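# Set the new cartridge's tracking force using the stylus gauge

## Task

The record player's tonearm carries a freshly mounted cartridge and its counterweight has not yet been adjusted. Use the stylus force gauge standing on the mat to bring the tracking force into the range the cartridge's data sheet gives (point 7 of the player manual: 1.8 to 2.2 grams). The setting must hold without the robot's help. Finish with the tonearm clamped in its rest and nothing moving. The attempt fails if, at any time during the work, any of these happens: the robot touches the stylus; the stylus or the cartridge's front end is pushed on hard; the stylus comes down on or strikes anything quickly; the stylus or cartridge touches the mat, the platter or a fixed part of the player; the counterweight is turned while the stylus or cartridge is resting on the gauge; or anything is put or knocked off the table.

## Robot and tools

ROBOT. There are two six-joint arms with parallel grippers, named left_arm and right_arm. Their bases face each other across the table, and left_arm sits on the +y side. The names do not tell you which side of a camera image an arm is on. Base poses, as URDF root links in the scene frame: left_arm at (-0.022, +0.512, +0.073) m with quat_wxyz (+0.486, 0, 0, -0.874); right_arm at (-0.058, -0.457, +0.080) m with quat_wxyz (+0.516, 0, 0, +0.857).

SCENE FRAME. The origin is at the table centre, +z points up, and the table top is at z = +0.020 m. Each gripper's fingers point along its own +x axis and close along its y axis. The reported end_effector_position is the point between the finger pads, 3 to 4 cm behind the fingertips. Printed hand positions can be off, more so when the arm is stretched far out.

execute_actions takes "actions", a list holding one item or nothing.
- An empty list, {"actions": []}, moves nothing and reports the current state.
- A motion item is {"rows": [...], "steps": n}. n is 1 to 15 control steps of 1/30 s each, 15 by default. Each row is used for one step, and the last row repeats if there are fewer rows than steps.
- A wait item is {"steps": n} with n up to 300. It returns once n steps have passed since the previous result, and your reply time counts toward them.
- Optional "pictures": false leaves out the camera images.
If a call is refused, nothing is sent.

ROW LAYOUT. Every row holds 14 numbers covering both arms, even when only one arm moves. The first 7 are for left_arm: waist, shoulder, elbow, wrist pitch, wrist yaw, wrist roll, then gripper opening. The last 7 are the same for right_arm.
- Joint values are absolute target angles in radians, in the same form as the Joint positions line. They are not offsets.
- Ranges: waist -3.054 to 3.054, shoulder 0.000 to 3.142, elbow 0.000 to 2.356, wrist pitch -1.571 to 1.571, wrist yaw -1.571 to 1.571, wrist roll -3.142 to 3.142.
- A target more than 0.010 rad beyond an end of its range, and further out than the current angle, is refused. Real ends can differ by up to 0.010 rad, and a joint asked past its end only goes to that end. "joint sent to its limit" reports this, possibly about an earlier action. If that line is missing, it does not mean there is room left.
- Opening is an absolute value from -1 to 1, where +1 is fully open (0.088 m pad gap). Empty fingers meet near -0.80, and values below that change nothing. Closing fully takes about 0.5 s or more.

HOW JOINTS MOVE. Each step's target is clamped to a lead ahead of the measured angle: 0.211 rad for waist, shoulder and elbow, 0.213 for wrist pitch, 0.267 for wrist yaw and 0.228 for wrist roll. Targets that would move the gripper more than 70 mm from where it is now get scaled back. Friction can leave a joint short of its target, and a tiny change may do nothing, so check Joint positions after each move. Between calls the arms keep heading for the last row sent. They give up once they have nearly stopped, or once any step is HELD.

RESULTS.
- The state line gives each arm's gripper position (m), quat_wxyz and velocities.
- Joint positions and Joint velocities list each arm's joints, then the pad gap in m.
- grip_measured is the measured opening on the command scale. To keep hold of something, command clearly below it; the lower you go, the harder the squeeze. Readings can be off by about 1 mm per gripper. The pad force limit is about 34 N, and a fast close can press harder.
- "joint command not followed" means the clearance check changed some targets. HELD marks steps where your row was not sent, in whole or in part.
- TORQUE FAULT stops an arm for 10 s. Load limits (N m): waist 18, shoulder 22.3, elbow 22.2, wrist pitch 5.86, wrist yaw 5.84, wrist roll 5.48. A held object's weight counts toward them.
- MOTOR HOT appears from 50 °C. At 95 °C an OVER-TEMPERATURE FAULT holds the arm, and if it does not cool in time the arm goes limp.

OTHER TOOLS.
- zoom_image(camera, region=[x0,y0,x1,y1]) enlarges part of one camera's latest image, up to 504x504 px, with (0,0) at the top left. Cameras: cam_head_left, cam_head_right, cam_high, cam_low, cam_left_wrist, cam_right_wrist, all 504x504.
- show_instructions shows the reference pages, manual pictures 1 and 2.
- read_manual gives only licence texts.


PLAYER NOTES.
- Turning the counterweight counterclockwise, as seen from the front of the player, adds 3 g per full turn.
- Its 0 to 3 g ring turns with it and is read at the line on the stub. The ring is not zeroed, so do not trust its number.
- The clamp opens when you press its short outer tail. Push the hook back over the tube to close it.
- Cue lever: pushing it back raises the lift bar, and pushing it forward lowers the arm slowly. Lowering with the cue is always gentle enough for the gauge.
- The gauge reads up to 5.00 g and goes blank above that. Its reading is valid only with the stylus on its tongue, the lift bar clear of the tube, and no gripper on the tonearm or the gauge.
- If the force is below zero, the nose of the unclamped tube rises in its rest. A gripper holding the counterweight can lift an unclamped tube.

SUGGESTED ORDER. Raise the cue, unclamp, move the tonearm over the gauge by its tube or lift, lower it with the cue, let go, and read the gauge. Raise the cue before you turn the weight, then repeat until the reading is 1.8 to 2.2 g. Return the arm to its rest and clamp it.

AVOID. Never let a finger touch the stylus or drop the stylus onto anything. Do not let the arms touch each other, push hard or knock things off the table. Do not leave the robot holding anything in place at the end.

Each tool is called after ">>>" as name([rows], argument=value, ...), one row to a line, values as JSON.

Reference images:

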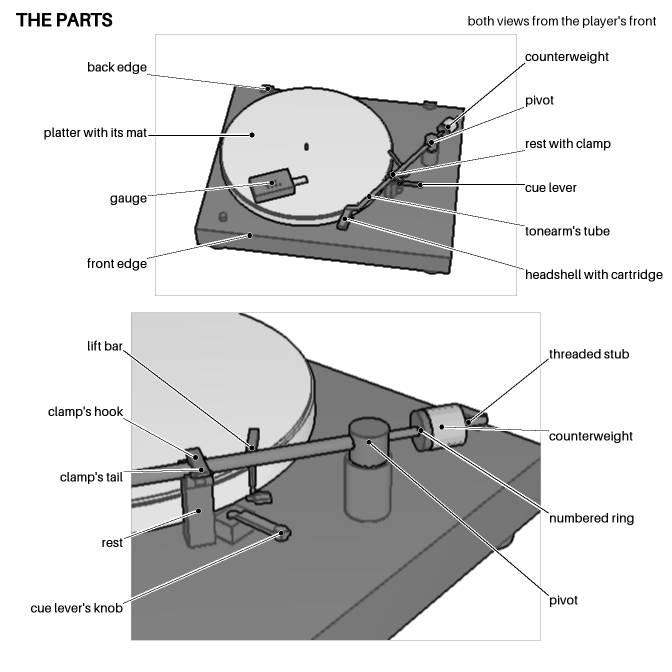

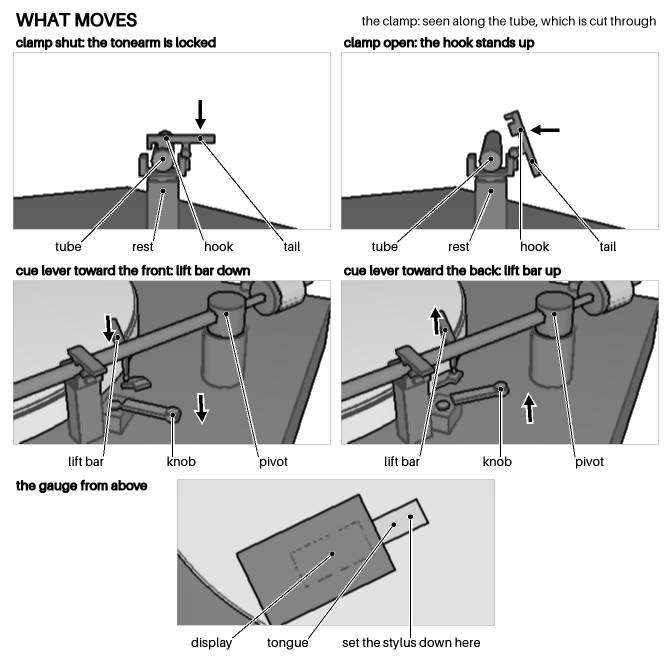

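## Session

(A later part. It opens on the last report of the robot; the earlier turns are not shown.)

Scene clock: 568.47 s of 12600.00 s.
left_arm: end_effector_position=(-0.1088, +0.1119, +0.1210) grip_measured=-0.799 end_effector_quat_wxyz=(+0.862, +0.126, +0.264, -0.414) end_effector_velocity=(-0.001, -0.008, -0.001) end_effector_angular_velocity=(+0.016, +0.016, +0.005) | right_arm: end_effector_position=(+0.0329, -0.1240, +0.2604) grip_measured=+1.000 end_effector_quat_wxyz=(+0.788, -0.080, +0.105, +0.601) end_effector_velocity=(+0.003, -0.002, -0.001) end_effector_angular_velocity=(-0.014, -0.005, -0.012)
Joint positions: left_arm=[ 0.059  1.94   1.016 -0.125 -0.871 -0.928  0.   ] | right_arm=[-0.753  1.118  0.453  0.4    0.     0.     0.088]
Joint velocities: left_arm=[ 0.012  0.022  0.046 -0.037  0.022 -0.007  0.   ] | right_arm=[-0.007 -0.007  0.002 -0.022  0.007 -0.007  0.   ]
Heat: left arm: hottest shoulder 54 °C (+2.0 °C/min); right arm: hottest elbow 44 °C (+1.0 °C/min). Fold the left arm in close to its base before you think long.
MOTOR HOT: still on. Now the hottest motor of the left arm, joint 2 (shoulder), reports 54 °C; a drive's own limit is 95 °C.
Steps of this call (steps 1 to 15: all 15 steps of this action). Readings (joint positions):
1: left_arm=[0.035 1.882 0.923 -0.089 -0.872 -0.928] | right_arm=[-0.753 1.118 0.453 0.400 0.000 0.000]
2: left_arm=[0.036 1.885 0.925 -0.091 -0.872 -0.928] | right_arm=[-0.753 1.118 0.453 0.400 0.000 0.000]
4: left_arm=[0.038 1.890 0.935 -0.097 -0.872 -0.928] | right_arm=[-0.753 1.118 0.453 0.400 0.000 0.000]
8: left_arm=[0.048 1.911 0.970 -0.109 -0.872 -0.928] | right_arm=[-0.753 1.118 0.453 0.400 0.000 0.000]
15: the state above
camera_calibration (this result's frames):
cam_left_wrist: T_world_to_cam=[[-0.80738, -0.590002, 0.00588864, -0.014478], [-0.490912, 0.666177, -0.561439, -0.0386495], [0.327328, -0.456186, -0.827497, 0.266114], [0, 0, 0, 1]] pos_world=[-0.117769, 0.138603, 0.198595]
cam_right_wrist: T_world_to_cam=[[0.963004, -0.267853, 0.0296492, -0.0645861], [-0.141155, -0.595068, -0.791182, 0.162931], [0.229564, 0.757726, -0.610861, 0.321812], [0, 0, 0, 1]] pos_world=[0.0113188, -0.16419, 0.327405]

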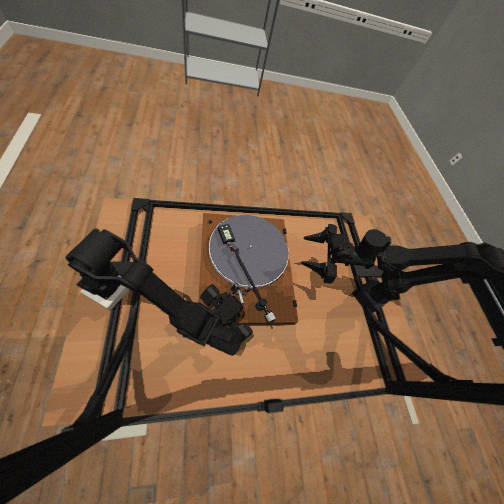

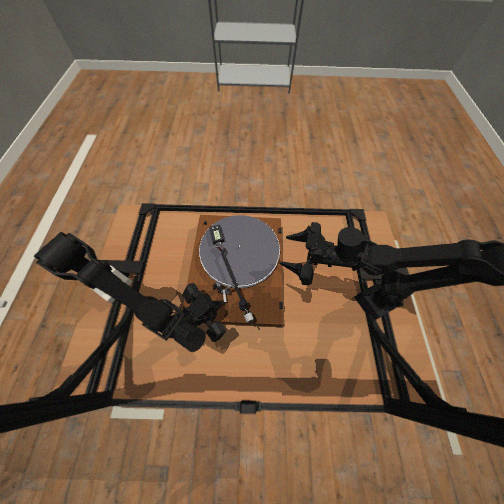

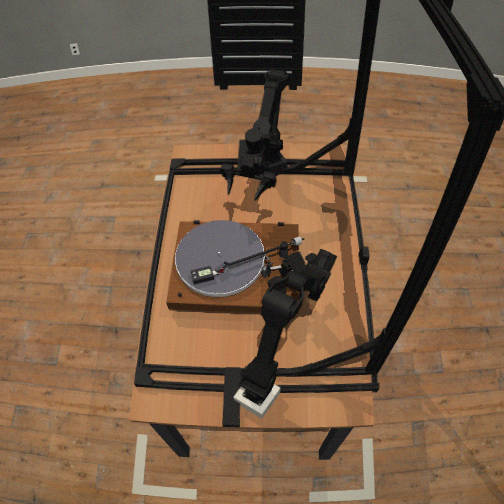

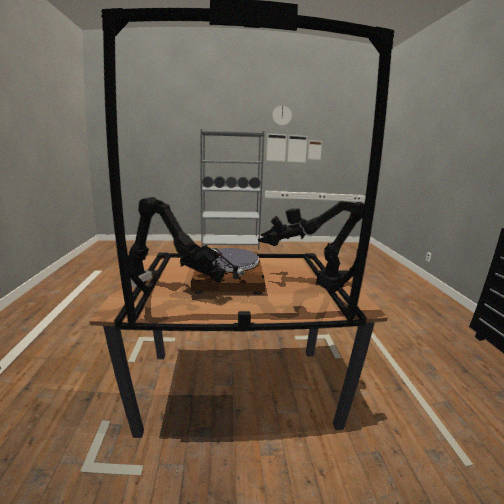

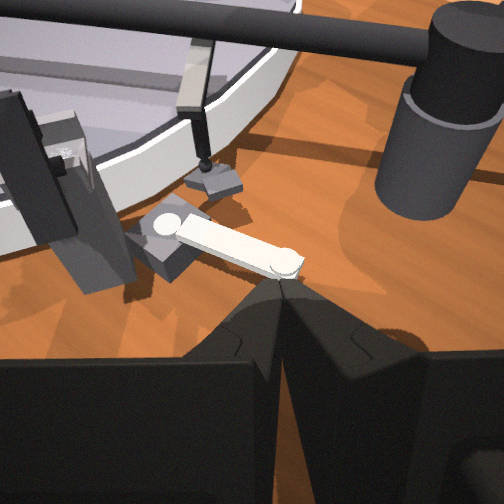

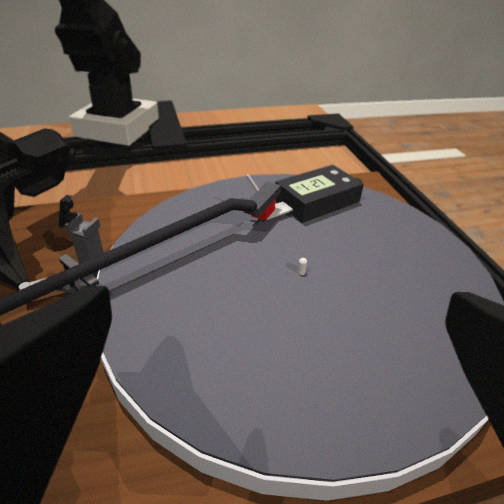

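>>> execute_actions([
  {"rows":[[0.074,1.962,1.05,-0.13,-0.8727,-0.925,-0.85,-0.754,1.119,0.458,0.401,0,0,1],[0.074,1.962,1.05,-0.13,-0.8727,-0.925,-0.85,-0.754,1.119,0.458,0.401,0,0,1],[0.074,1.962,1.05,-0.13,-0.8727,-0.925,-0.85,-0.754,1.119,0.458,0.401,0,0,1],[0.074,1.962,1.05,-0.13,-0.8727,-0.925,-0.85,-0.754,1.119,0.458,0.401,0,0,1],[0.085,1.98,1.075,-0.132,-0.8727,-0.925,-0.85,-0.754,1.119,0.458,0.401,0,0,1],[0.085,1.98,1.075,-0.132,-0.8727,-0.925,-0.85,-0.754,1.119,0.458,0.401,0,0,1],[0.085,1.98,1.075,-0.132,-0.8727,-0.925,-0.85,-0.754,1.119,0.458,0.401,0,0,1],[0.085,1.98,1.075,-0.132,-0.8727,-0.925,-0.85,-0.754,1.119,0.458,0.401,0,0,1],[0.096,2.0,1.10,-0.134,-0.8727,-0.925,-0.85,-0.754,1.119,0.458,0.401,0,0,1]],"steps":15},
], pictures=false)

>>> execute_actions([
  {"rows":[[0.108,2.012,1.12,-0.138,-0.8727,-0.925,-0.85,-0.754,1.119,0.458,0.401,0,0,1],[0.108,2.012,1.12,-0.138,-0.8727,-0.925,-0.85,-0.754,1.119,0.458,0.401,0,0,1],[0.108,2.012,1.12,-0.138,-0.8727,-0.925,-0.85,-0.754,1.119,0.458,0.401,0,0,1],[0.108,2.012,1.12,-0.138,-0.8727,-0.925,-0.85,-0.754,1.119,0.458,0.401,0,0,1],[0.108,2.012,1.12,-0.138,-0.8727,-0.925,-0.85,-0.754,1.119,0.458,0.401,0,0,1],[0.12,2.025,1.14,-0.142,-0.8727,-0.925,-0.85,-0.754,1.119,0.458,0.401,0,0,1]],"steps":15},
])

Scene clock: 576.17 s of 12600.00 s.
left_arm: end_effector_position=(-0.1037, +0.0939, +0.1213) grip_measured=-0.799 end_effector_quat_wxyz=(+0.869, +0.115, +0.266, -0.402) end_effector_velocity=(+0.004, -0.005, +0.002) end_effector_angular_velocity=(-0.009, +0.000, +0.020) | right_arm: end_effector_position=(+0.0329, -0.1240, +0.2604) grip_measured=+1.000 end_effector_quat_wxyz=(+0.788, -0.080, +0.105, +0.601) end_effector_velocity=(-0.004, +0.000, -0.002) end_effector_angular_velocity=(-0.011, -0.013, +0.029)
Joint positions: left_arm=[ 0.091  1.989  1.087 -0.134 -0.871 -0.928  0.   ] | right_arm=[-0.753  1.118  0.453  0.4    0.     0.     0.088]
Joint velocities: left_arm=[ 0.012  0.012  0.022 -0.007 -0.007 -0.007  0.   ] | right_arm=[ 0.002 -0.002 -0.002 -0.007 -0.022 -0.022  0.   ]
Heat: left arm: hottest shoulder 54 °C (+2.0 °C/min); right arm: hottest elbow 44 °C (+1.0 °C/min). Fold the left arm in close to its base before you think long.
MOTOR HOT: still on. Now the hottest motor of the left arm, joint 2 (shoulder), reports 54 °C; a drive's own limit is 95 °C.
Steps of this call (steps 1 to 15: the robot went on to your last target; steps 16 to 90: nothing new was sent; then 4.20 s passed at rest; steps 91 to 105: all 15 steps of this action). Readings (joint positions):
91: left_arm=[0.060 1.944 1.023 -0.129 -0.871 -0.928] | right_arm=[-0.753 1.118 0.453 0.400 0.000 0.000]
92: left_arm=[0.062 1.947 1.028 -0.130 -0.871 -0.928] | right_arm=[-0.753 1.118 0.453 0.400 0.000 0.000]
94: left_arm=[0.065 1.951 1.034 -0.130 -0.870 -0.928] | right_arm=[-0.753 1.118 0.453 0.400 0.000 0.000]
98: left_arm=[0.075 1.967 1.057 -0.133 -0.870 -0.928] | right_arm=[-0.753 1.118 0.453 0.400 0.000 0.000]
105: the state above

Scene clock: 576.67 s of 12600.00 s.
left_arm: end_effector_position=(-0.1030, +0.0902, +0.1211) grip_measured=-0.799 end_effector_quat_wxyz=(+0.871, +0.120, +0.263, -0.397) end_effector_velocity=(+0.001, +0.002, -0.002) end_effector_angular_velocity=(-0.004, +0.003, +0.013) | right_arm: end_effector_position=(+0.0329, -0.1239, +0.2605) grip_measured=+1.000 end_effector_quat_wxyz=(+0.788, -0.080, +0.105, +0.601) end_effector_velocity=(+0.000, +0.001, +0.002) end_effector_angular_velocity=(+0.006, -0.007, +0.007)
Joint positions: left_arm=[ 0.095  2.006  1.114 -0.156 -0.877 -0.928  0.   ] | right_arm=[-0.753  1.118  0.453  0.4    0.     0.     0.088]
Joint velocities: left_arm=[-0.002  0.002 -0.002 -0.007 -0.007 -0.022  0.   ] | right_arm=[-0.002  0.002  0.002  0.007 -0.007 -0.007  0.   ]
Heat: left arm: hottest shoulder 54 °C (+2.0 °C/min); right arm: hottest elbow 44 °C (+1.0 °C/min). Fold the left arm in close to its base before you think long.
MOTOR HOT: still on. Now the hottest motor of the left arm, joint 2 (shoulder), reports 54 °C; a drive's own limit is 95 °C.
Steps of this call (steps 1 to 15: all 15 steps of this action). Readings (joint positions):
1: left_arm=[0.092 1.991 1.091 -0.135 -0.871 -0.928] | right_arm=[-0.753 1.118 0.453 0.400 0.000 0.000]
2: left_arm=[0.094 1.995 1.096 -0.137 -0.871 -0.928] | right_arm=[-0.753 1.118 0.453 0.400 0.000 0.000]
4: left_arm=[0.095 1.997 1.100 -0.141 -0.871 -0.928] | right_arm=[-0.753 1.118 0.453 0.400 0.000 0.000]
8: left_arm=[0.096 2.004 1.110 -0.152 -0.876 -0.927] | right_arm=[-0.753 1.118 0.453 0.400 0.000 0.000]
15: the state above
camera_calibration (this result's frames):
cam_left_wrist: T_world_to_cam=[[-0.783606, -0.621241, 0.00466766, -0.0171337], [-0.514313, 0.644481, -0.565798, -0.0211987], [0.348488, -0.445763, -0.824531, 0.255255], [0, 0, 0, 1]] pos_world=[-0.113282, 0.116801, 0.198552]
cam_right_wrist: T_world_to_cam=[[0.963001, -0.267864, 0.0296476, -0.0645917], [-0.141075, -0.594777, -0.791415, 0.163195], [0.229625, 0.757951, -0.610559, 0.321813], [0, 0, 0, 1]] pos_world=[0.0113283, -0.164156, 0.327556]

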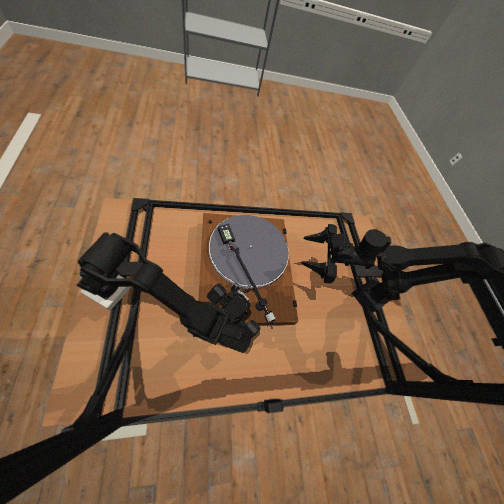

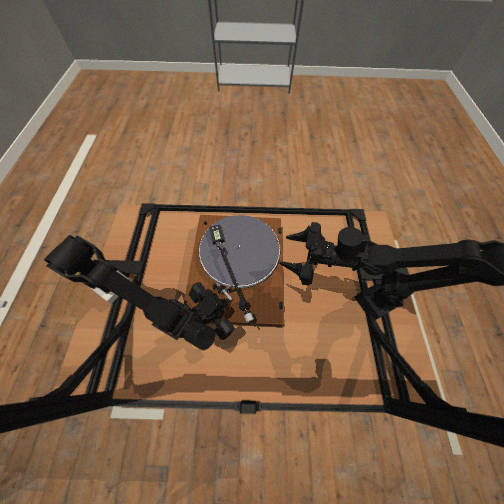

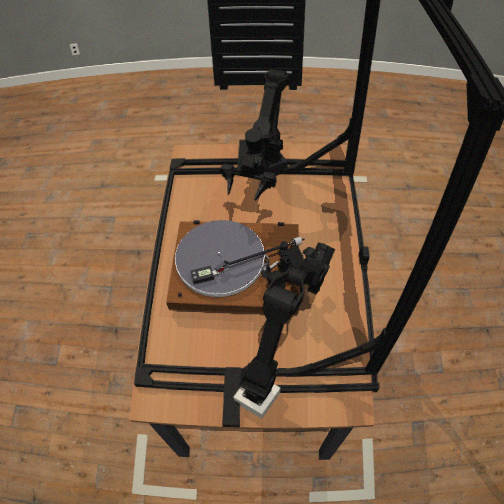

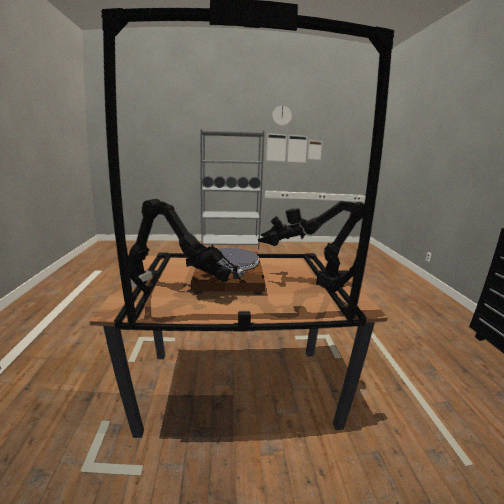

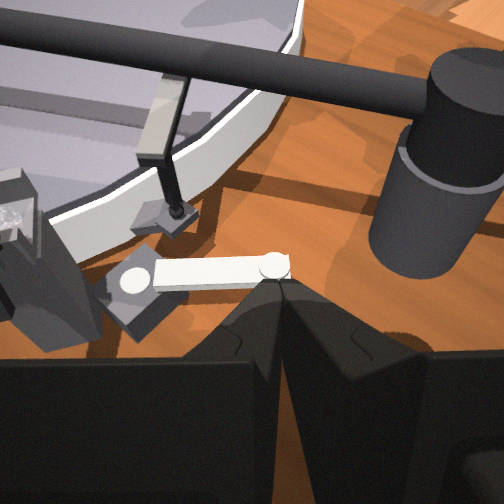

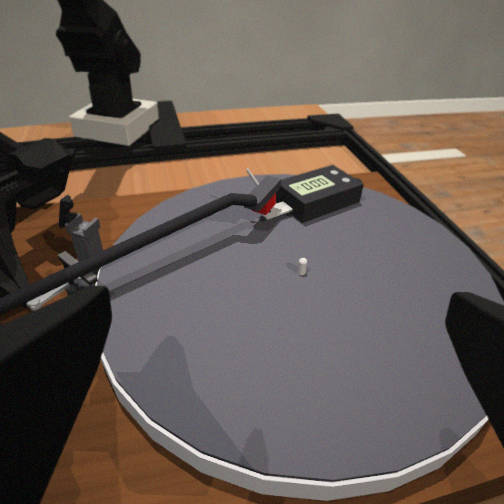

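Lifted. Withdraw, and go above the tube.

>>> execute_actions([
  {"rows":[[0.0663,1.945,1.03,-0.129,-0.8727,-0.925,-0.85,-0.754,1.119,0.458,0.401,0,0,1],[0.0663,1.945,1.03,-0.129,-0.8727,-0.925,-0.85,-0.754,1.119,0.458,0.401,0,0,1],[0.0663,1.945,1.03,-0.129,-0.8727,-0.925,-0.85,-0.754,1.119,0.458,0.401,0,0,1],[0.0663,1.945,1.03,-0.129,-0.8727,-0.925,-0.85,-0.754,1.119,0.458,0.401,0,0,1],[0.0663,1.945,1.03,-0.129,-0.8727,-0.925,-0.85,-0.754,1.119,0.458,0.401,0,0,1],[0.05,1.82,1.02,-0.25,-0.8727,-0.925,-0.85,-0.754,1.119,0.458,0.401,0,0,1],[0.05,1.82,1.02,-0.25,-0.8727,-0.925,-0.85,-0.754,1.119,0.458,0.401,0,0,1],[0.05,1.82,1.02,-0.25,-0.8727,-0.925,-0.85,-0.754,1.119,0.458,0.401,0,0,1],[0.05,1.6,1.1,-0.5,-0.8727,-0.925,-0.85,-0.754,1.119,0.458,0.401,0,0,1]],"steps":15},
], pictures=false)

>>> execute_actions([
  {"rows":[[0.4,1.6,1.5,-1.2,-0.4,0.2,-0.2,-0.754,1.119,0.458,0.401,0,0,1]],"steps":15},
], pictures=false)

>>> execute_actions([
  {"rows":[[0.717,1.9,2.0,-1.5,0,1.3,-0.2,-0.754,1.119,0.458,0.401,0,0,1]],"steps":15},
], pictures=false)

>>> execute_actions([
  {"rows":[[0.717,2.19,2.2,-1.565,0,1.3,-0.2,-0.754,1.119,0.458,0.401,0,0,1]],"steps":15},
])

Scene clock: 585.57 s of 12600.00 s.
left_arm: end_effector_position=(-0.0974, +0.1360, +0.2335) grip_measured=-0.799 end_effector_quat_wxyz=(+0.861, +0.094, +0.263, -0.424) end_effector_velocity=(+0.015, +0.031, +0.242) end_effector_angular_velocity=(-0.394, +0.213, +0.001) | right_arm: end_effector_position=(+0.0329, -0.1239, +0.2605) grip_measured=+1.000 end_effector_quat_wxyz=(+0.788, -0.080, +0.105, +0.601) end_effector_velocity=(-0.001, -0.001, -0.002) end_effector_angular_velocity=(-0.001, +0.024, -0.001)
Joint positions: left_arm=[ 0.054  1.618  1.095 -0.46  -0.876 -0.927  0.   ] | right_arm=[-0.753  1.118  0.453  0.4    0.     0.     0.088]
Joint velocities: left_arm=[-0.007 -0.574  0.227 -0.359 -0.007 -0.007  0.   ] | right_arm=[-0.002 -0.002 -0.002 -0.007 -0.007  0.022  0.   ]
Heat: left arm: hottest shoulder 53 °C (+0.0 °C/min); right arm: hottest elbow 44 °C (+1.0 °C/min). Fold the left arm in close to its base before you think long.
MOTOR HOT: still on. Now the hottest motor of the left arm, joint 2 (shoulder), reports 53 °C; a drive's own limit is 95 °C.
Steps of this call (steps 1 to 15: the robot went on to your last target; steps 16 to 90: nothing new was sent; then 5.40 s passed at rest; steps 91 to 105: all 15 steps of this action). Readings (joint positions):
91: left_arm=[0.093 1.998 1.100 -0.144 -0.877 -0.928] | right_arm=[-0.753 1.118 0.453 0.400 0.000 0.000]
92: left_arm=[0.088 1.988 1.083 -0.135 -0.874 -0.928] | right_arm=[-0.753 1.118 0.453 0.400 0.000 0.000]
94: left_arm=[0.078 1.972 1.059 -0.134 -0.874 -0.927] | right_arm=[-0.753 1.118 0.453 0.400 0.000 0.000]
98: left_arm=[0.061 1.891 1.027 -0.215 -0.870 -0.927] | right_arm=[-0.753 1.118 0.453 0.400 0.000 0.000]
105: the state above

Scene clock: 586.07 s of 12600.00 s.
left_arm: end_effector_position=(-0.0159, +0.1725, +0.2749) grip_measured=-0.203 end_effector_quat_wxyz=(+0.619, +0.540, +0.280, -0.497) end_effector_velocity=(+0.001, +0.053, -0.015) end_effector_angular_velocity=(+0.926, -0.601, -1.693) | right_arm: end_effector_position=(+0.0329, -0.1239, +0.2605) grip_measured=+1.000 end_effector_quat_wxyz=(+0.788, -0.080, +0.105, +0.601) end_effector_velocity=(+0.002, -0.002, -0.003) end_effector_angular_velocity=(-0.019, -0.004, -0.008)
Joint positions: left_arm=[ 0.4    1.597  1.485 -1.177 -0.405  0.045  0.029] | right_arm=[-0.753  1.118  0.453  0.4    0.     0.     0.088]
Joint velocities: left_arm=[-0.007 -0.007  0.002 -0.271  0.037  1.897  0.001] | right_arm=[-0.002 -0.002  0.002 -0.022  0.007 -0.007  0.   ]
Heat: left arm: hottest shoulder 53 °C (+0.0 °C/min); right arm: hottest elbow 44 °C (+1.0 °C/min). Fold the left arm in close to its base before you think long.
MOTOR HOT: still on. Now the hottest motor of the left arm, joint 2 (shoulder), reports 53 °C; a drive's own limit is 95 °C.
Steps of this call (steps 1 to 15: all 15 steps of this action). Readings (joint positions):
1: left_arm=[0.072 1.607 1.136 -0.527 -0.806 -0.874] | right_arm=[-0.753 1.118 0.453 0.400 0.000 0.000]
2: left_arm=[0.119 1.608 1.189 -0.589 -0.720 -0.805] | right_arm=[-0.753 1.118 0.453 0.400 0.000 0.000]
4: left_arm=[0.236 1.615 1.302 -0.705 -0.571 -0.676] | right_arm=[-0.753 1.118 0.453 0.400 0.000 0.000]
8: left_arm=[0.391 1.601 1.461 -0.941 -0.451 -0.415] | right_arm=[-0.753 1.118 0.453 0.400 0.000 0.000]
15: the state above

Scene clock: 586.57 s of 12600.00 s.
left_arm: end_effector_position=(+0.0390, +0.1379, +0.2945) grip_measured=-0.200 end_effector_quat_wxyz=(+0.302, +0.651, +0.185, -0.671) end_effector_velocity=(-0.003, +0.004, +0.001) end_effector_angular_velocity=(+0.076, -0.313, -1.932) | right_arm: end_effector_position=(+0.0329, -0.1239, +0.2605) grip_measured=+1.000 end_effector_quat_wxyz=(+0.788, -0.080, +0.105, +0.601) end_effector_velocity=(+0.002, -0.001, -0.003) end_effector_angular_velocity=(-0.018, -0.019, -0.004)
Joint positions: left_arm=[ 0.718  1.895  1.989 -1.496 -0.004  1.027  0.029] | right_arm=[-0.753  1.118  0.453  0.4    0.     0.     0.088]
Joint velocities: left_arm=[-0.002 -0.002  0.002 -0.022  0.007  1.956 -0.   ] | right_arm=[-0.002  0.002 -0.002 -0.007  0.007 -0.022  0.   ]
Heat: left arm: hottest shoulder 53 °C (+0.0 °C/min); right arm: hottest elbow 44 °C (+1.0 °C/min). Fold the left arm in close to its base before you think long.
MOTOR HOT: still on. Now the hottest motor of the left arm, joint 2 (shoulder), reports 53 °C; a drive's own limit is 95 °C.
Steps of this call (steps 1 to 15: all 15 steps of this action). Readings (joint positions):
1: left_arm=[0.420 1.630 1.525 -1.242 -0.334 0.110] | right_arm=[-0.753 1.118 0.453 0.400 0.000 0.000]
2: left_arm=[0.467 1.676 1.589 -1.306 -0.250 0.176] | right_arm=[-0.753 1.118 0.453 0.400 0.000 0.000]
4: left_arm=[0.578 1.782 1.714 -1.395 -0.125 0.306] | right_arm=[-0.753 1.118 0.453 0.400 0.000 0.000]
8: left_arm=[0.713 1.904 1.901 -1.468 -0.037 0.569] | right_arm=[-0.753 1.118 0.453 0.400 0.000 0.000]
15: the state above

Scene clock: 587.07 s of 12600.00 s.
left_arm: end_effector_position=(+0.0453, +0.0975, +0.2302) grip_measured=-0.200 end_effector_quat_wxyz=(+0.153, +0.691, +0.154, -0.690) end_effector_velocity=(+0.002, -0.001, +0.031) end_effector_angular_velocity=(-0.071, -0.034, -0.010) | right_arm: end_effector_position=(+0.0329, -0.1239, +0.2605) grip_measured=+1.000 end_effector_quat_wxyz=(+0.788, -0.080, +0.105, +0.601) end_effector_velocity=(+0.002, -0.001, -0.002) end_effector_angular_velocity=(-0.009, -0.007, -0.008)
Joint positions: left_arm=[ 0.718  2.197  2.189 -1.564 -0.002  1.294  0.029] | right_arm=[-0.753  1.118  0.453  0.4    0.     0.     0.088]
Joint velocities: left_arm=[-0.002 -0.046  0.051 -0.022 -0.022  0.007 -0.   ] | right_arm=[-0.002 -0.002 -0.002 -0.007  0.007 -0.007  0.   ]
Heat: left arm: hottest shoulder 53 °C (+0.0 °C/min); right arm: hottest elbow 44 °C (+1.0 °C/min). Fold the left arm in close to its base before you think long.
MOTOR HOT: still on. Now the hottest motor of the left arm, joint 2 (shoulder), reports 53 °C; a drive's own limit is 95 °C.
Steps of this call (steps 1 to 15: all 15 steps of this action). Readings (joint positions):
1: left_arm=[0.718 1.931 2.031 -1.534 -0.003 1.093] | right_arm=[-0.753 1.118 0.453 0.400 0.000 0.000]
2: left_arm=[0.718 1.975 2.087 -1.541 -0.002 1.154] | right_arm=[-0.753 1.118 0.453 0.400 0.000 0.000]
4: left_arm=[0.718 2.062 2.158 -1.535 -0.002 1.227] | right_arm=[-0.753 1.118 0.453 0.400 0.000 0.000]
8: left_arm=[0.718 2.182 2.174 -1.558 -0.002 1.279] | right_arm=[-0.753 1.118 0.453 0.400 0.000 0.000]
15: the state above
camera_calibration (this result's frames):
cam_left_wrist: T_world_to_cam=[[-0.403734, 0.913955, 0.0410476, -0.0721897], [0.85436, 0.360601, 0.374214, -0.138621], [0.327213, 0.186152, -0.926433, 0.259687], [0, 0, 0, 1]] pos_world=[0.00431353, 0.0676236, 0.29542]
cam_right_wrist: T_world_to_cam=[[0.963001, -0.267864, 0.0296476, -0.0645917], [-0.141075, -0.594777, -0.791415, 0.163195], [0.229625, 0.757951, -0.610559, 0.321813], [0, 0, 0, 1]] pos_world=[0.0113283, -0.164156, 0.327556]

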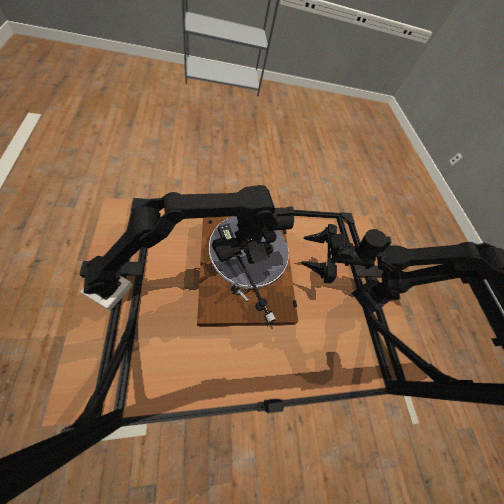

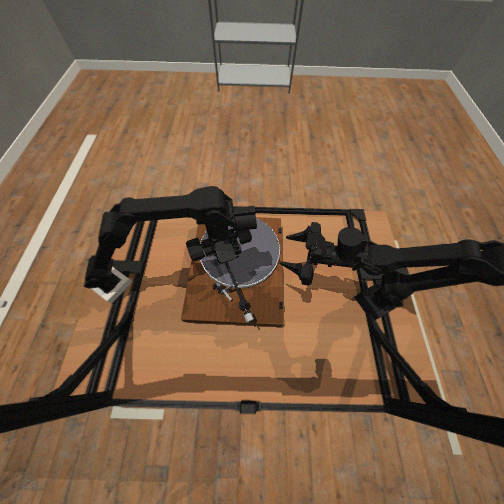

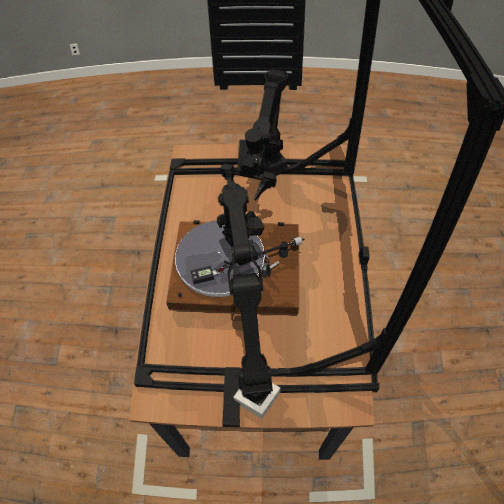

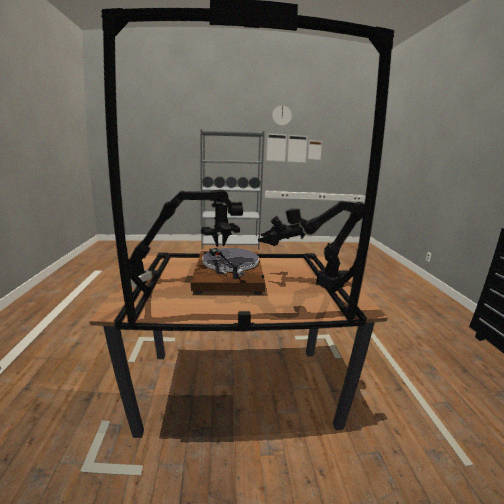

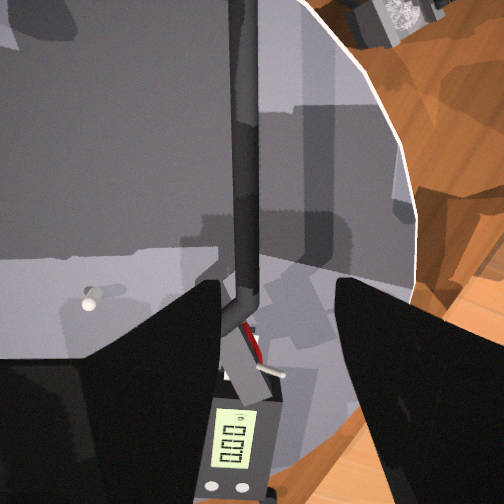

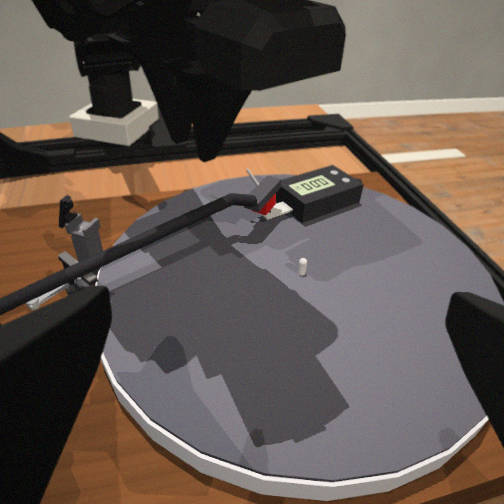

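>>> execute_actions([
  {"rows":[[0.717,2.195,2.12,-1.49,0,1.3,-0.2,-0.754,1.119,0.458,0.401,0,0,1],[0.717,2.195,2.12,-1.49,0,1.3,-0.2,-0.754,1.119,0.458,0.401,0,0,1],[0.717,2.195,2.12,-1.49,0,1.3,-0.2,-0.754,1.119,0.458,0.401,0,0,1],[0.717,2.195,2.06,-1.43,0,1.3,-0.2,-0.754,1.119,0.458,0.401,0,0,1],[0.717,2.195,2.06,-1.43,0,1.3,-0.2,-0.754,1.119,0.458,0.401,0,0,1],[0.717,2.195,2.06,-1.43,0,1.3,-0.2,-0.754,1.119,0.458,0.401,0,0,1],[0.717,2.195,2.0,-1.37,0,1.3,-0.2,-0.754,1.119,0.458,0.401,0,0,1]],"steps":15},
], pictures=false)

>>> execute_actions([
  {"rows":[[0.717,2.195,1.975,-1.345,0,1.3,-0.2,-0.754,1.119,0.458,0.401,0,0,1],[0.717,2.195,1.975,-1.345,0,1.3,-0.2,-0.754,1.119,0.458,0.401,0,0,1],[0.717,2.195,1.975,-1.345,0,1.3,-0.2,-0.754,1.119,0.458,0.401,0,0,1],[0.717,2.195,1.952,-1.323,0,1.3,-0.2,-0.754,1.119,0.458,0.401,0,0,1]],"steps":15},
])

Scene clock: 594.20 s of 12600.00 s.
left_arm: end_effector_position=(+0.0467, +0.0890, +0.1867) grip_measured=-0.200 end_effector_quat_wxyz=(+0.157, +0.691, +0.149, -0.690) end_effector_velocity=(+0.002, -0.013, +0.001) end_effector_angular_velocity=(-0.064, -0.018, +0.005) | right_arm: end_effector_position=(+0.0329, -0.1239, +0.2607) grip_measured=+1.000 end_effector_quat_wxyz=(+0.788, -0.080, +0.105, +0.601) end_effector_velocity=(-0.001, -0.002, -0.007) end_effector_angular_velocity=(-0.027, +0.002, +0.007)
Joint positions: left_arm=[ 0.718  2.196  2.012 -1.376 -0.002  1.296  0.029] | right_arm=[-0.753  1.118  0.454  0.4    0.     0.     0.088]
Joint velocities: left_arm=[-0.002 -0.007 -0.007  0.066 -0.007 -0.007  0.   ] | right_arm=[-0.002 -0.002 -0.007 -0.022 -0.007 -0.007  0.   ]
Heat: left arm: hottest shoulder 55 °C (+1.0 °C/min); right arm: hottest elbow 44 °C (+1.0 °C/min). Fold the left arm in close to its base before you think long.
MOTOR HOT: still on. Now the hottest motor of the left arm, joint 2 (shoulder), reports 55 °C; a drive's own limit is 95 °C.
Steps of this call (steps 1 to 15: the robot went on to your last target; steps 16 to 90: nothing new was sent; then 3.63 s passed at rest; steps 91 to 105: all 15 steps of this action). Readings (joint positions):
91: left_arm=[0.718 2.196 2.181 -1.551 -0.002 1.296] | right_arm=[-0.753 1.118 0.454 0.400 0.000 0.000]
92: left_arm=[0.718 2.194 2.169 -1.530 -0.002 1.296] | right_arm=[-0.753 1.118 0.454 0.400 0.000 0.000]
94: left_arm=[0.718 2.194 2.139 -1.495 -0.002 1.296] | right_arm=[-0.753 1.118 0.454 0.400 0.000 0.000]
98: left_arm=[0.718 2.194 2.056 -1.417 -0.002 1.296] | right_arm=[-0.753 1.118 0.454 0.400 0.000 0.000]
105: the state above

Scene clock: 594.70 s of 12600.00 s.
left_arm: end_effector_position=(+0.0467, +0.0884, +0.1742) grip_measured=-0.200 end_effector_quat_wxyz=(+0.157, +0.691, +0.149, -0.690) end_effector_velocity=(+0.004, +0.005, -0.002) end_effector_angular_velocity=(+0.020, -0.019, +0.010) | right_arm: end_effector_position=(+0.0329, -0.1239, +0.2607) grip_measured=+1.000 end_effector_quat_wxyz=(+0.788, -0.080, +0.105, +0.601) end_effector_velocity=(+0.002, -0.002, -0.000) end_effector_angular_velocity=(-0.001, +0.006, -0.011)
Joint positions: left_arm=[ 0.718  2.196  1.962 -1.325 -0.002  1.296  0.029] | right_arm=[-0.753  1.118  0.454  0.4    0.     0.     0.088]
Joint velocities: left_arm=[ 0.002 -0.002 -0.012 -0.007 -0.022 -0.007 -0.   ] | right_arm=[-0.002 -0.007 -0.002 -0.007  0.007  0.007  0.   ]
Heat: left arm: hottest shoulder 55 °C (+1.0 °C/min); right arm: hottest elbow 44 °C (+1.0 °C/min). Fold the left arm in close to its base before you think long.
MOTOR HOT: still on. Now the hottest motor of the left arm, joint 2 (shoulder), reports 55 °C; a drive's own limit is 95 °C.
Steps of this call (steps 1 to 15: all 15 steps of this action). Readings (joint positions):
1: left_arm=[0.718 2.196 2.007 -1.368 -0.002 1.296] | right_arm=[-0.753 1.118 0.454 0.400 0.000 0.000]
2: left_arm=[0.718 2.196 2.002 -1.361 -0.002 1.296] | right_arm=[-0.753 1.118 0.454 0.400 0.000 0.000]
4: left_arm=[0.718 2.196 1.988 -1.347 -0.002 1.296] | right_arm=[-0.753 1.118 0.454 0.400 0.000 0.000]
8: left_arm=[0.718 2.196 1.965 -1.331 -0.002 1.296] | right_arm=[-0.753 1.118 0.454 0.400 0.000 0.000]
15: the state above
camera_calibration (this result's frames):
cam_left_wrist: T_world_to_cam=[[-0.402411, 0.915015, 0.0285014, -0.0589268], [0.854133, 0.364069, 0.371363, -0.115408], [0.329426, 0.173784, -0.92805, 0.210201], [0, 0, 0, 1]] pos_world=[0.00561538, 0.0594058, 0.239615]
cam_right_wrist: T_world_to_cam=[[0.962998, -0.267874, 0.0296459, -0.0645972], [-0.140996, -0.594486, -0.791648, 0.16346], [0.229686, 0.758176, -0.610257, 0.321814], [0, 0, 0, 1]] pos_world=[0.0113377, -0.164121, 0.327707]

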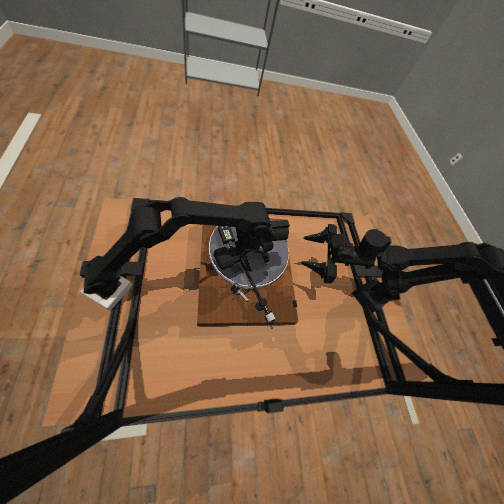

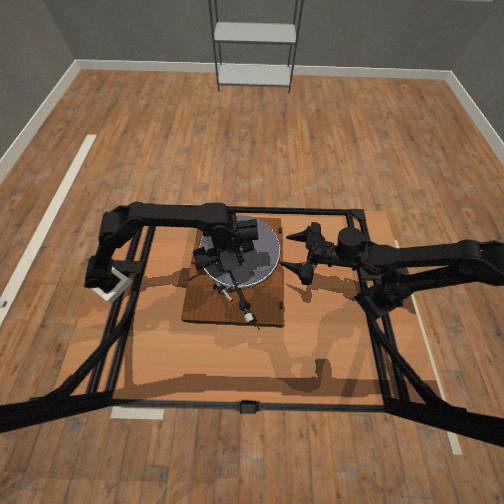

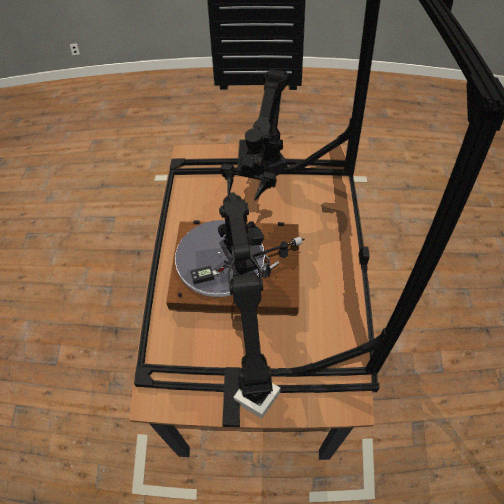

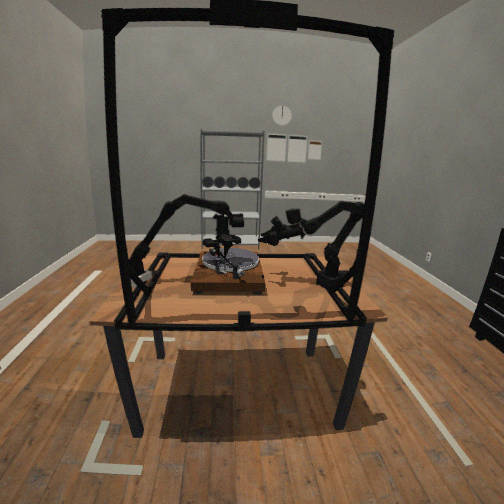

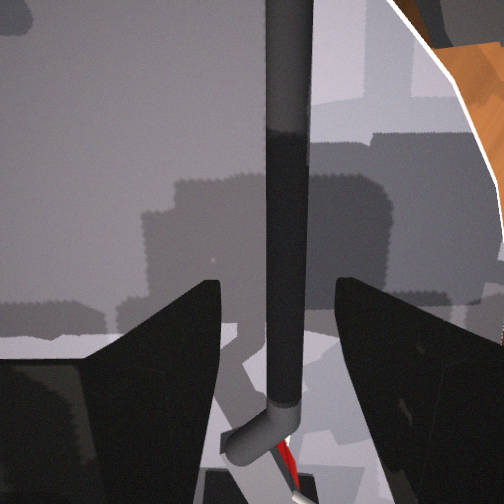

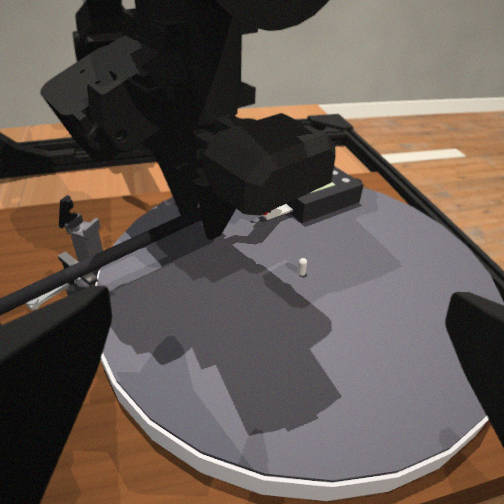

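Close gently, then lift.

>>> execute_actions([
  {"rows":[[0.717,2.195,1.952,-1.323,0,1.3,-0.3,-0.754,1.119,0.458,0.401,0,0,1],[0.717,2.195,1.952,-1.323,0,1.3,-0.36,-0.754,1.119,0.458,0.401,0,0,1],[0.717,2.195,1.952,-1.323,0,1.3,-0.42,-0.754,1.119,0.458,0.401,0,0,1],[0.717,2.195,1.952,-1.323,0,1.3,-0.48,-0.754,1.119,0.458,0.401,0,0,1],[0.717,2.195,1.952,-1.323,0,1.3,-0.52,-0.754,1.119,0.458,0.401,0,0,1],[0.717,2.195,1.952,-1.323,0,1.3,-0.55,-0.754,1.119,0.458,0.401,0,0,1],[0.717,2.195,1.952,-1.323,0,1.3,-0.58,-0.754,1.119,0.458,0.401,0,0,1],[0.717,2.195,1.952,-1.323,0,1.3,-0.6,-0.754,1.119,0.458,0.401,0,0,1],[0.717,2.195,1.952,-1.323,0,1.3,-0.62,-0.754,1.119,0.458,0.401,0,0,1],[0.717,2.195,1.952,-1.323,0,1.3,-0.64,-0.754,1.119,0.458,0.401,0,0,1],[0.717,2.195,1.952,-1.323,0,1.3,-0.66,-0.754,1.119,0.458,0.401,0,0,1],[0.717,2.195,1.952,-1.323,0,1.3,-0.68,-0.754,1.119,0.458,0.401,0,0,1]],"steps":15},
], pictures=false)

>>> execute_actions([
  {"rows":[[0.717,2.195,1.985,-1.35,0,1.3,-0.68,-0.754,1.119,0.458,0.401,0,0,1],[0.717,2.195,1.985,-1.35,0,1.3,-0.68,-0.754,1.119,0.458,0.401,0,0,1],[0.717,2.195,1.985,-1.35,0,1.3,-0.68,-0.754,1.119,0.458,0.401,0,0,1],[0.717,2.195,1.985,-1.35,0,1.3,-0.68,-0.754,1.119,0.458,0.401,0,0,1],[0.716,2.19,2.0,-1.37,0,1.3,-0.68,-0.754,1.119,0.458,0.401,0,0,1]],"steps":15},
])

Scene clock: 601.90 s of 12600.00 s.
left_arm: end_effector_position=(+0.0467, +0.0885, +0.1740) grip_measured=-0.623 end_effector_quat_wxyz=(+0.157, +0.691, +0.149, -0.690) end_effector_velocity=(+0.002, +0.002, +0.002) end_effector_angular_velocity=(+0.006, -0.021, +0.005) | right_arm: end_effector_position=(+0.0329, -0.1238, +0.2606) grip_measured=+1.000 end_effector_quat_wxyz=(+0.788, -0.080, +0.105, +0.601) end_effector_velocity=(-0.000, -0.002, -0.009) end_effector_angular_velocity=(-0.033, -0.000, -0.003)
Joint positions: left_arm=[ 0.718  2.196  1.961 -1.325 -0.002  1.296  0.008] | right_arm=[-0.753  1.118  0.454  0.4    0.     0.     0.088]
Joint velocities: left_arm=[-0.002 -0.007 -0.002 -0.007 -0.022 -0.007 -0.001] | right_arm=[ 0.002  0.002 -0.007 -0.022  0.007 -0.007  0.   ]
Heat: left arm: hottest shoulder 56 °C (+2.0 °C/min); right arm: hottest elbow 44 °C (+0.0 °C/min). Fold the left arm in close to its base before you think long.
MOTOR HOT: still on. Now the hottest motor of the left arm, joint 2 (shoulder), reports 56 °C; a drive's own limit is 95 °C.
Steps of this call (steps 1 to 15: the robot went on to your last target; steps 16 to 90: nothing new was sent; then 3.70 s passed at rest; steps 91 to 105: all 15 steps of this action). Readings (joint positions):
91: left_arm=[0.718 2.196 1.961 -1.325 -0.002 1.296] | right_arm=[-0.753 1.118 0.454 0.400 0.000 0.000]
92: left_arm=[0.718 2.196 1.961 -1.325 -0.002 1.296] | right_arm=[-0.753 1.118 0.454 0.400 0.000 0.000]
94: left_arm=[0.718 2.196 1.961 -1.325 -0.002 1.296] | right_arm=[-0.753 1.118 0.454 0.400 0.000 0.000]
98: left_arm=[0.718 2.196 1.961 -1.325 -0.002 1.296] | right_arm=[-0.753 1.118 0.454 0.400 0.000 0.000]
105: the state above

Scene clock: 602.40 s of 12600.00 s.
left_arm: end_effector_position=(+0.0449, +0.0913, +0.1801) grip_measured=-0.624 end_effector_quat_wxyz=(+0.151, +0.692, +0.153, -0.690) end_effector_velocity=(-0.001, +0.004, +0.002) end_effector_angular_velocity=(+0.018, -0.004, -0.024) | right_arm: end_effector_position=(+0.0329, -0.1238, +0.2606) grip_measured=+1.000 end_effector_quat_wxyz=(+0.788, -0.080, +0.105, +0.601) end_effector_velocity=(-0.000, -0.002, -0.009) end_effector_angular_velocity=(-0.033, -0.000, -0.003)
Joint positions: left_arm=[ 0.714  2.196  1.986 -1.363 -0.002  1.296  0.008] | right_arm=[-0.753  1.118  0.454  0.4    0.     0.     0.088]
Joint velocities: left_arm=[-0.002 -0.002  0.002 -0.022 -0.007  0.022 -0.   ] | right_arm=[ 0.002  0.002 -0.007 -0.022  0.007 -0.007  0.   ]
Heat: left arm: hottest shoulder 56 °C (+2.0 °C/min); right arm: hottest elbow 44 °C (+0.0 °C/min). Fold the left arm in close to its base before you think long.
MOTOR HOT: still on. Now the hottest motor of the left arm, joint 2 (shoulder), reports 56 °C; a drive's own limit is 95 °C.
Steps of this call (steps 1 to 15: all 15 steps of this action). Readings (joint positions):
1: left_arm=[0.718 2.196 1.962 -1.326 -0.002 1.296] | right_arm=[-0.753 1.118 0.454 0.400 0.000 0.000]
2: left_arm=[0.718 2.196 1.964 -1.329 -0.002 1.296] | right_arm=[-0.753 1.118 0.454 0.400 0.000 0.000]
4: left_arm=[0.717 2.196 1.968 -1.335 -0.002 1.296] | right_arm=[-0.753 1.118 0.454 0.400 0.000 0.000]
8: left_arm=[0.715 2.196 1.981 -1.356 -0.002 1.296] | right_arm=[-0.753 1.118 0.454 0.400 0.000 0.000]
15: the state above
camera_calibration (this result's frames):
cam_left_wrist: T_world_to_cam=[[-0.399571, 0.915758, 0.0415966, -0.0649928], [0.855765, 0.356358, 0.375067, -0.117129], [0.328647, 0.185463, -0.926064, 0.214443], [0, 0, 0, 1]] pos_world=[0.0037897, 0.0614864, 0.245222]
cam_right_wrist: T_world_to_cam=[[0.963001, -0.267864, 0.0296476, -0.0645926], [-0.141075, -0.594777, -0.791415, 0.163285], [0.229625, 0.757951, -0.610559, 0.321768], [0, 0, 0, 1]] pos_world=[0.0113522, -0.164068, 0.3276]

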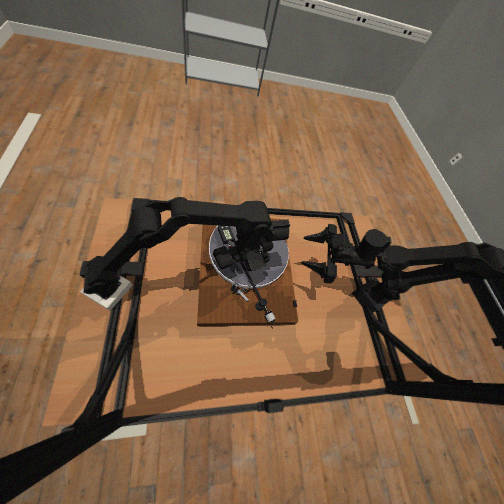

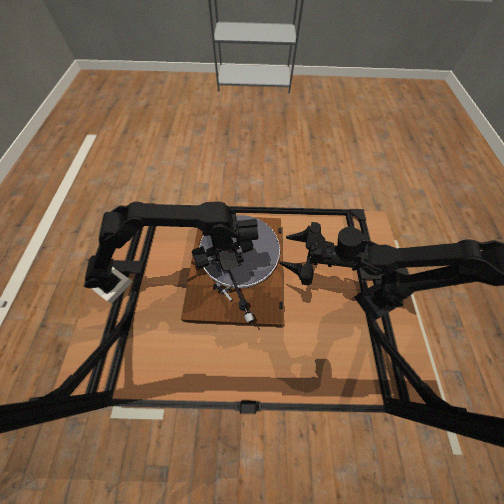

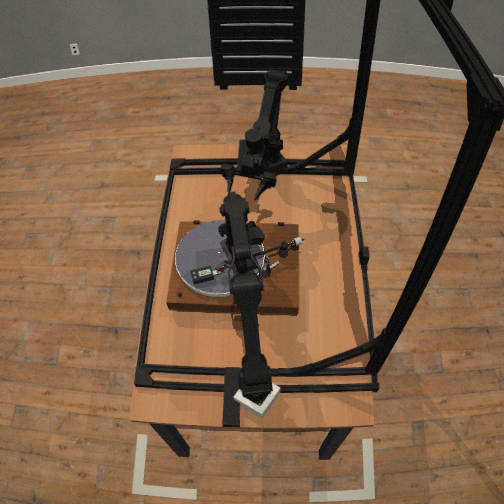

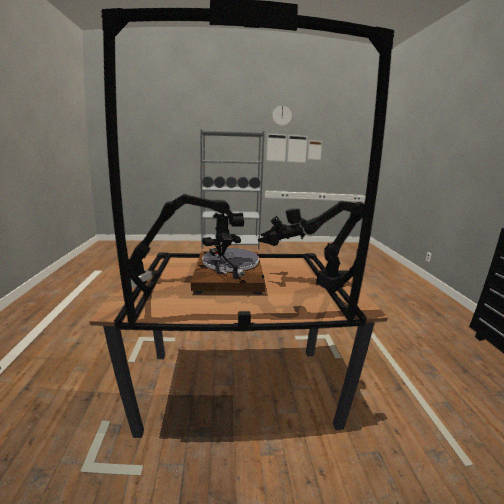

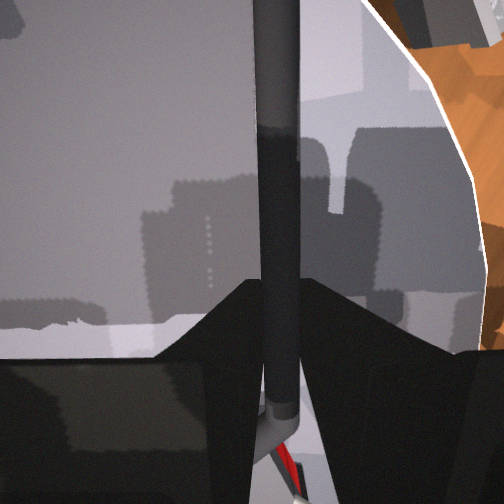

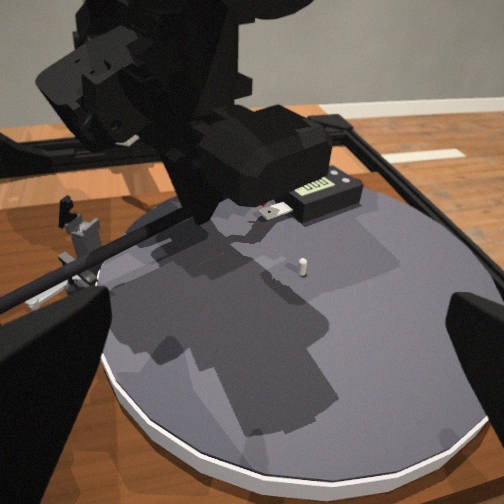

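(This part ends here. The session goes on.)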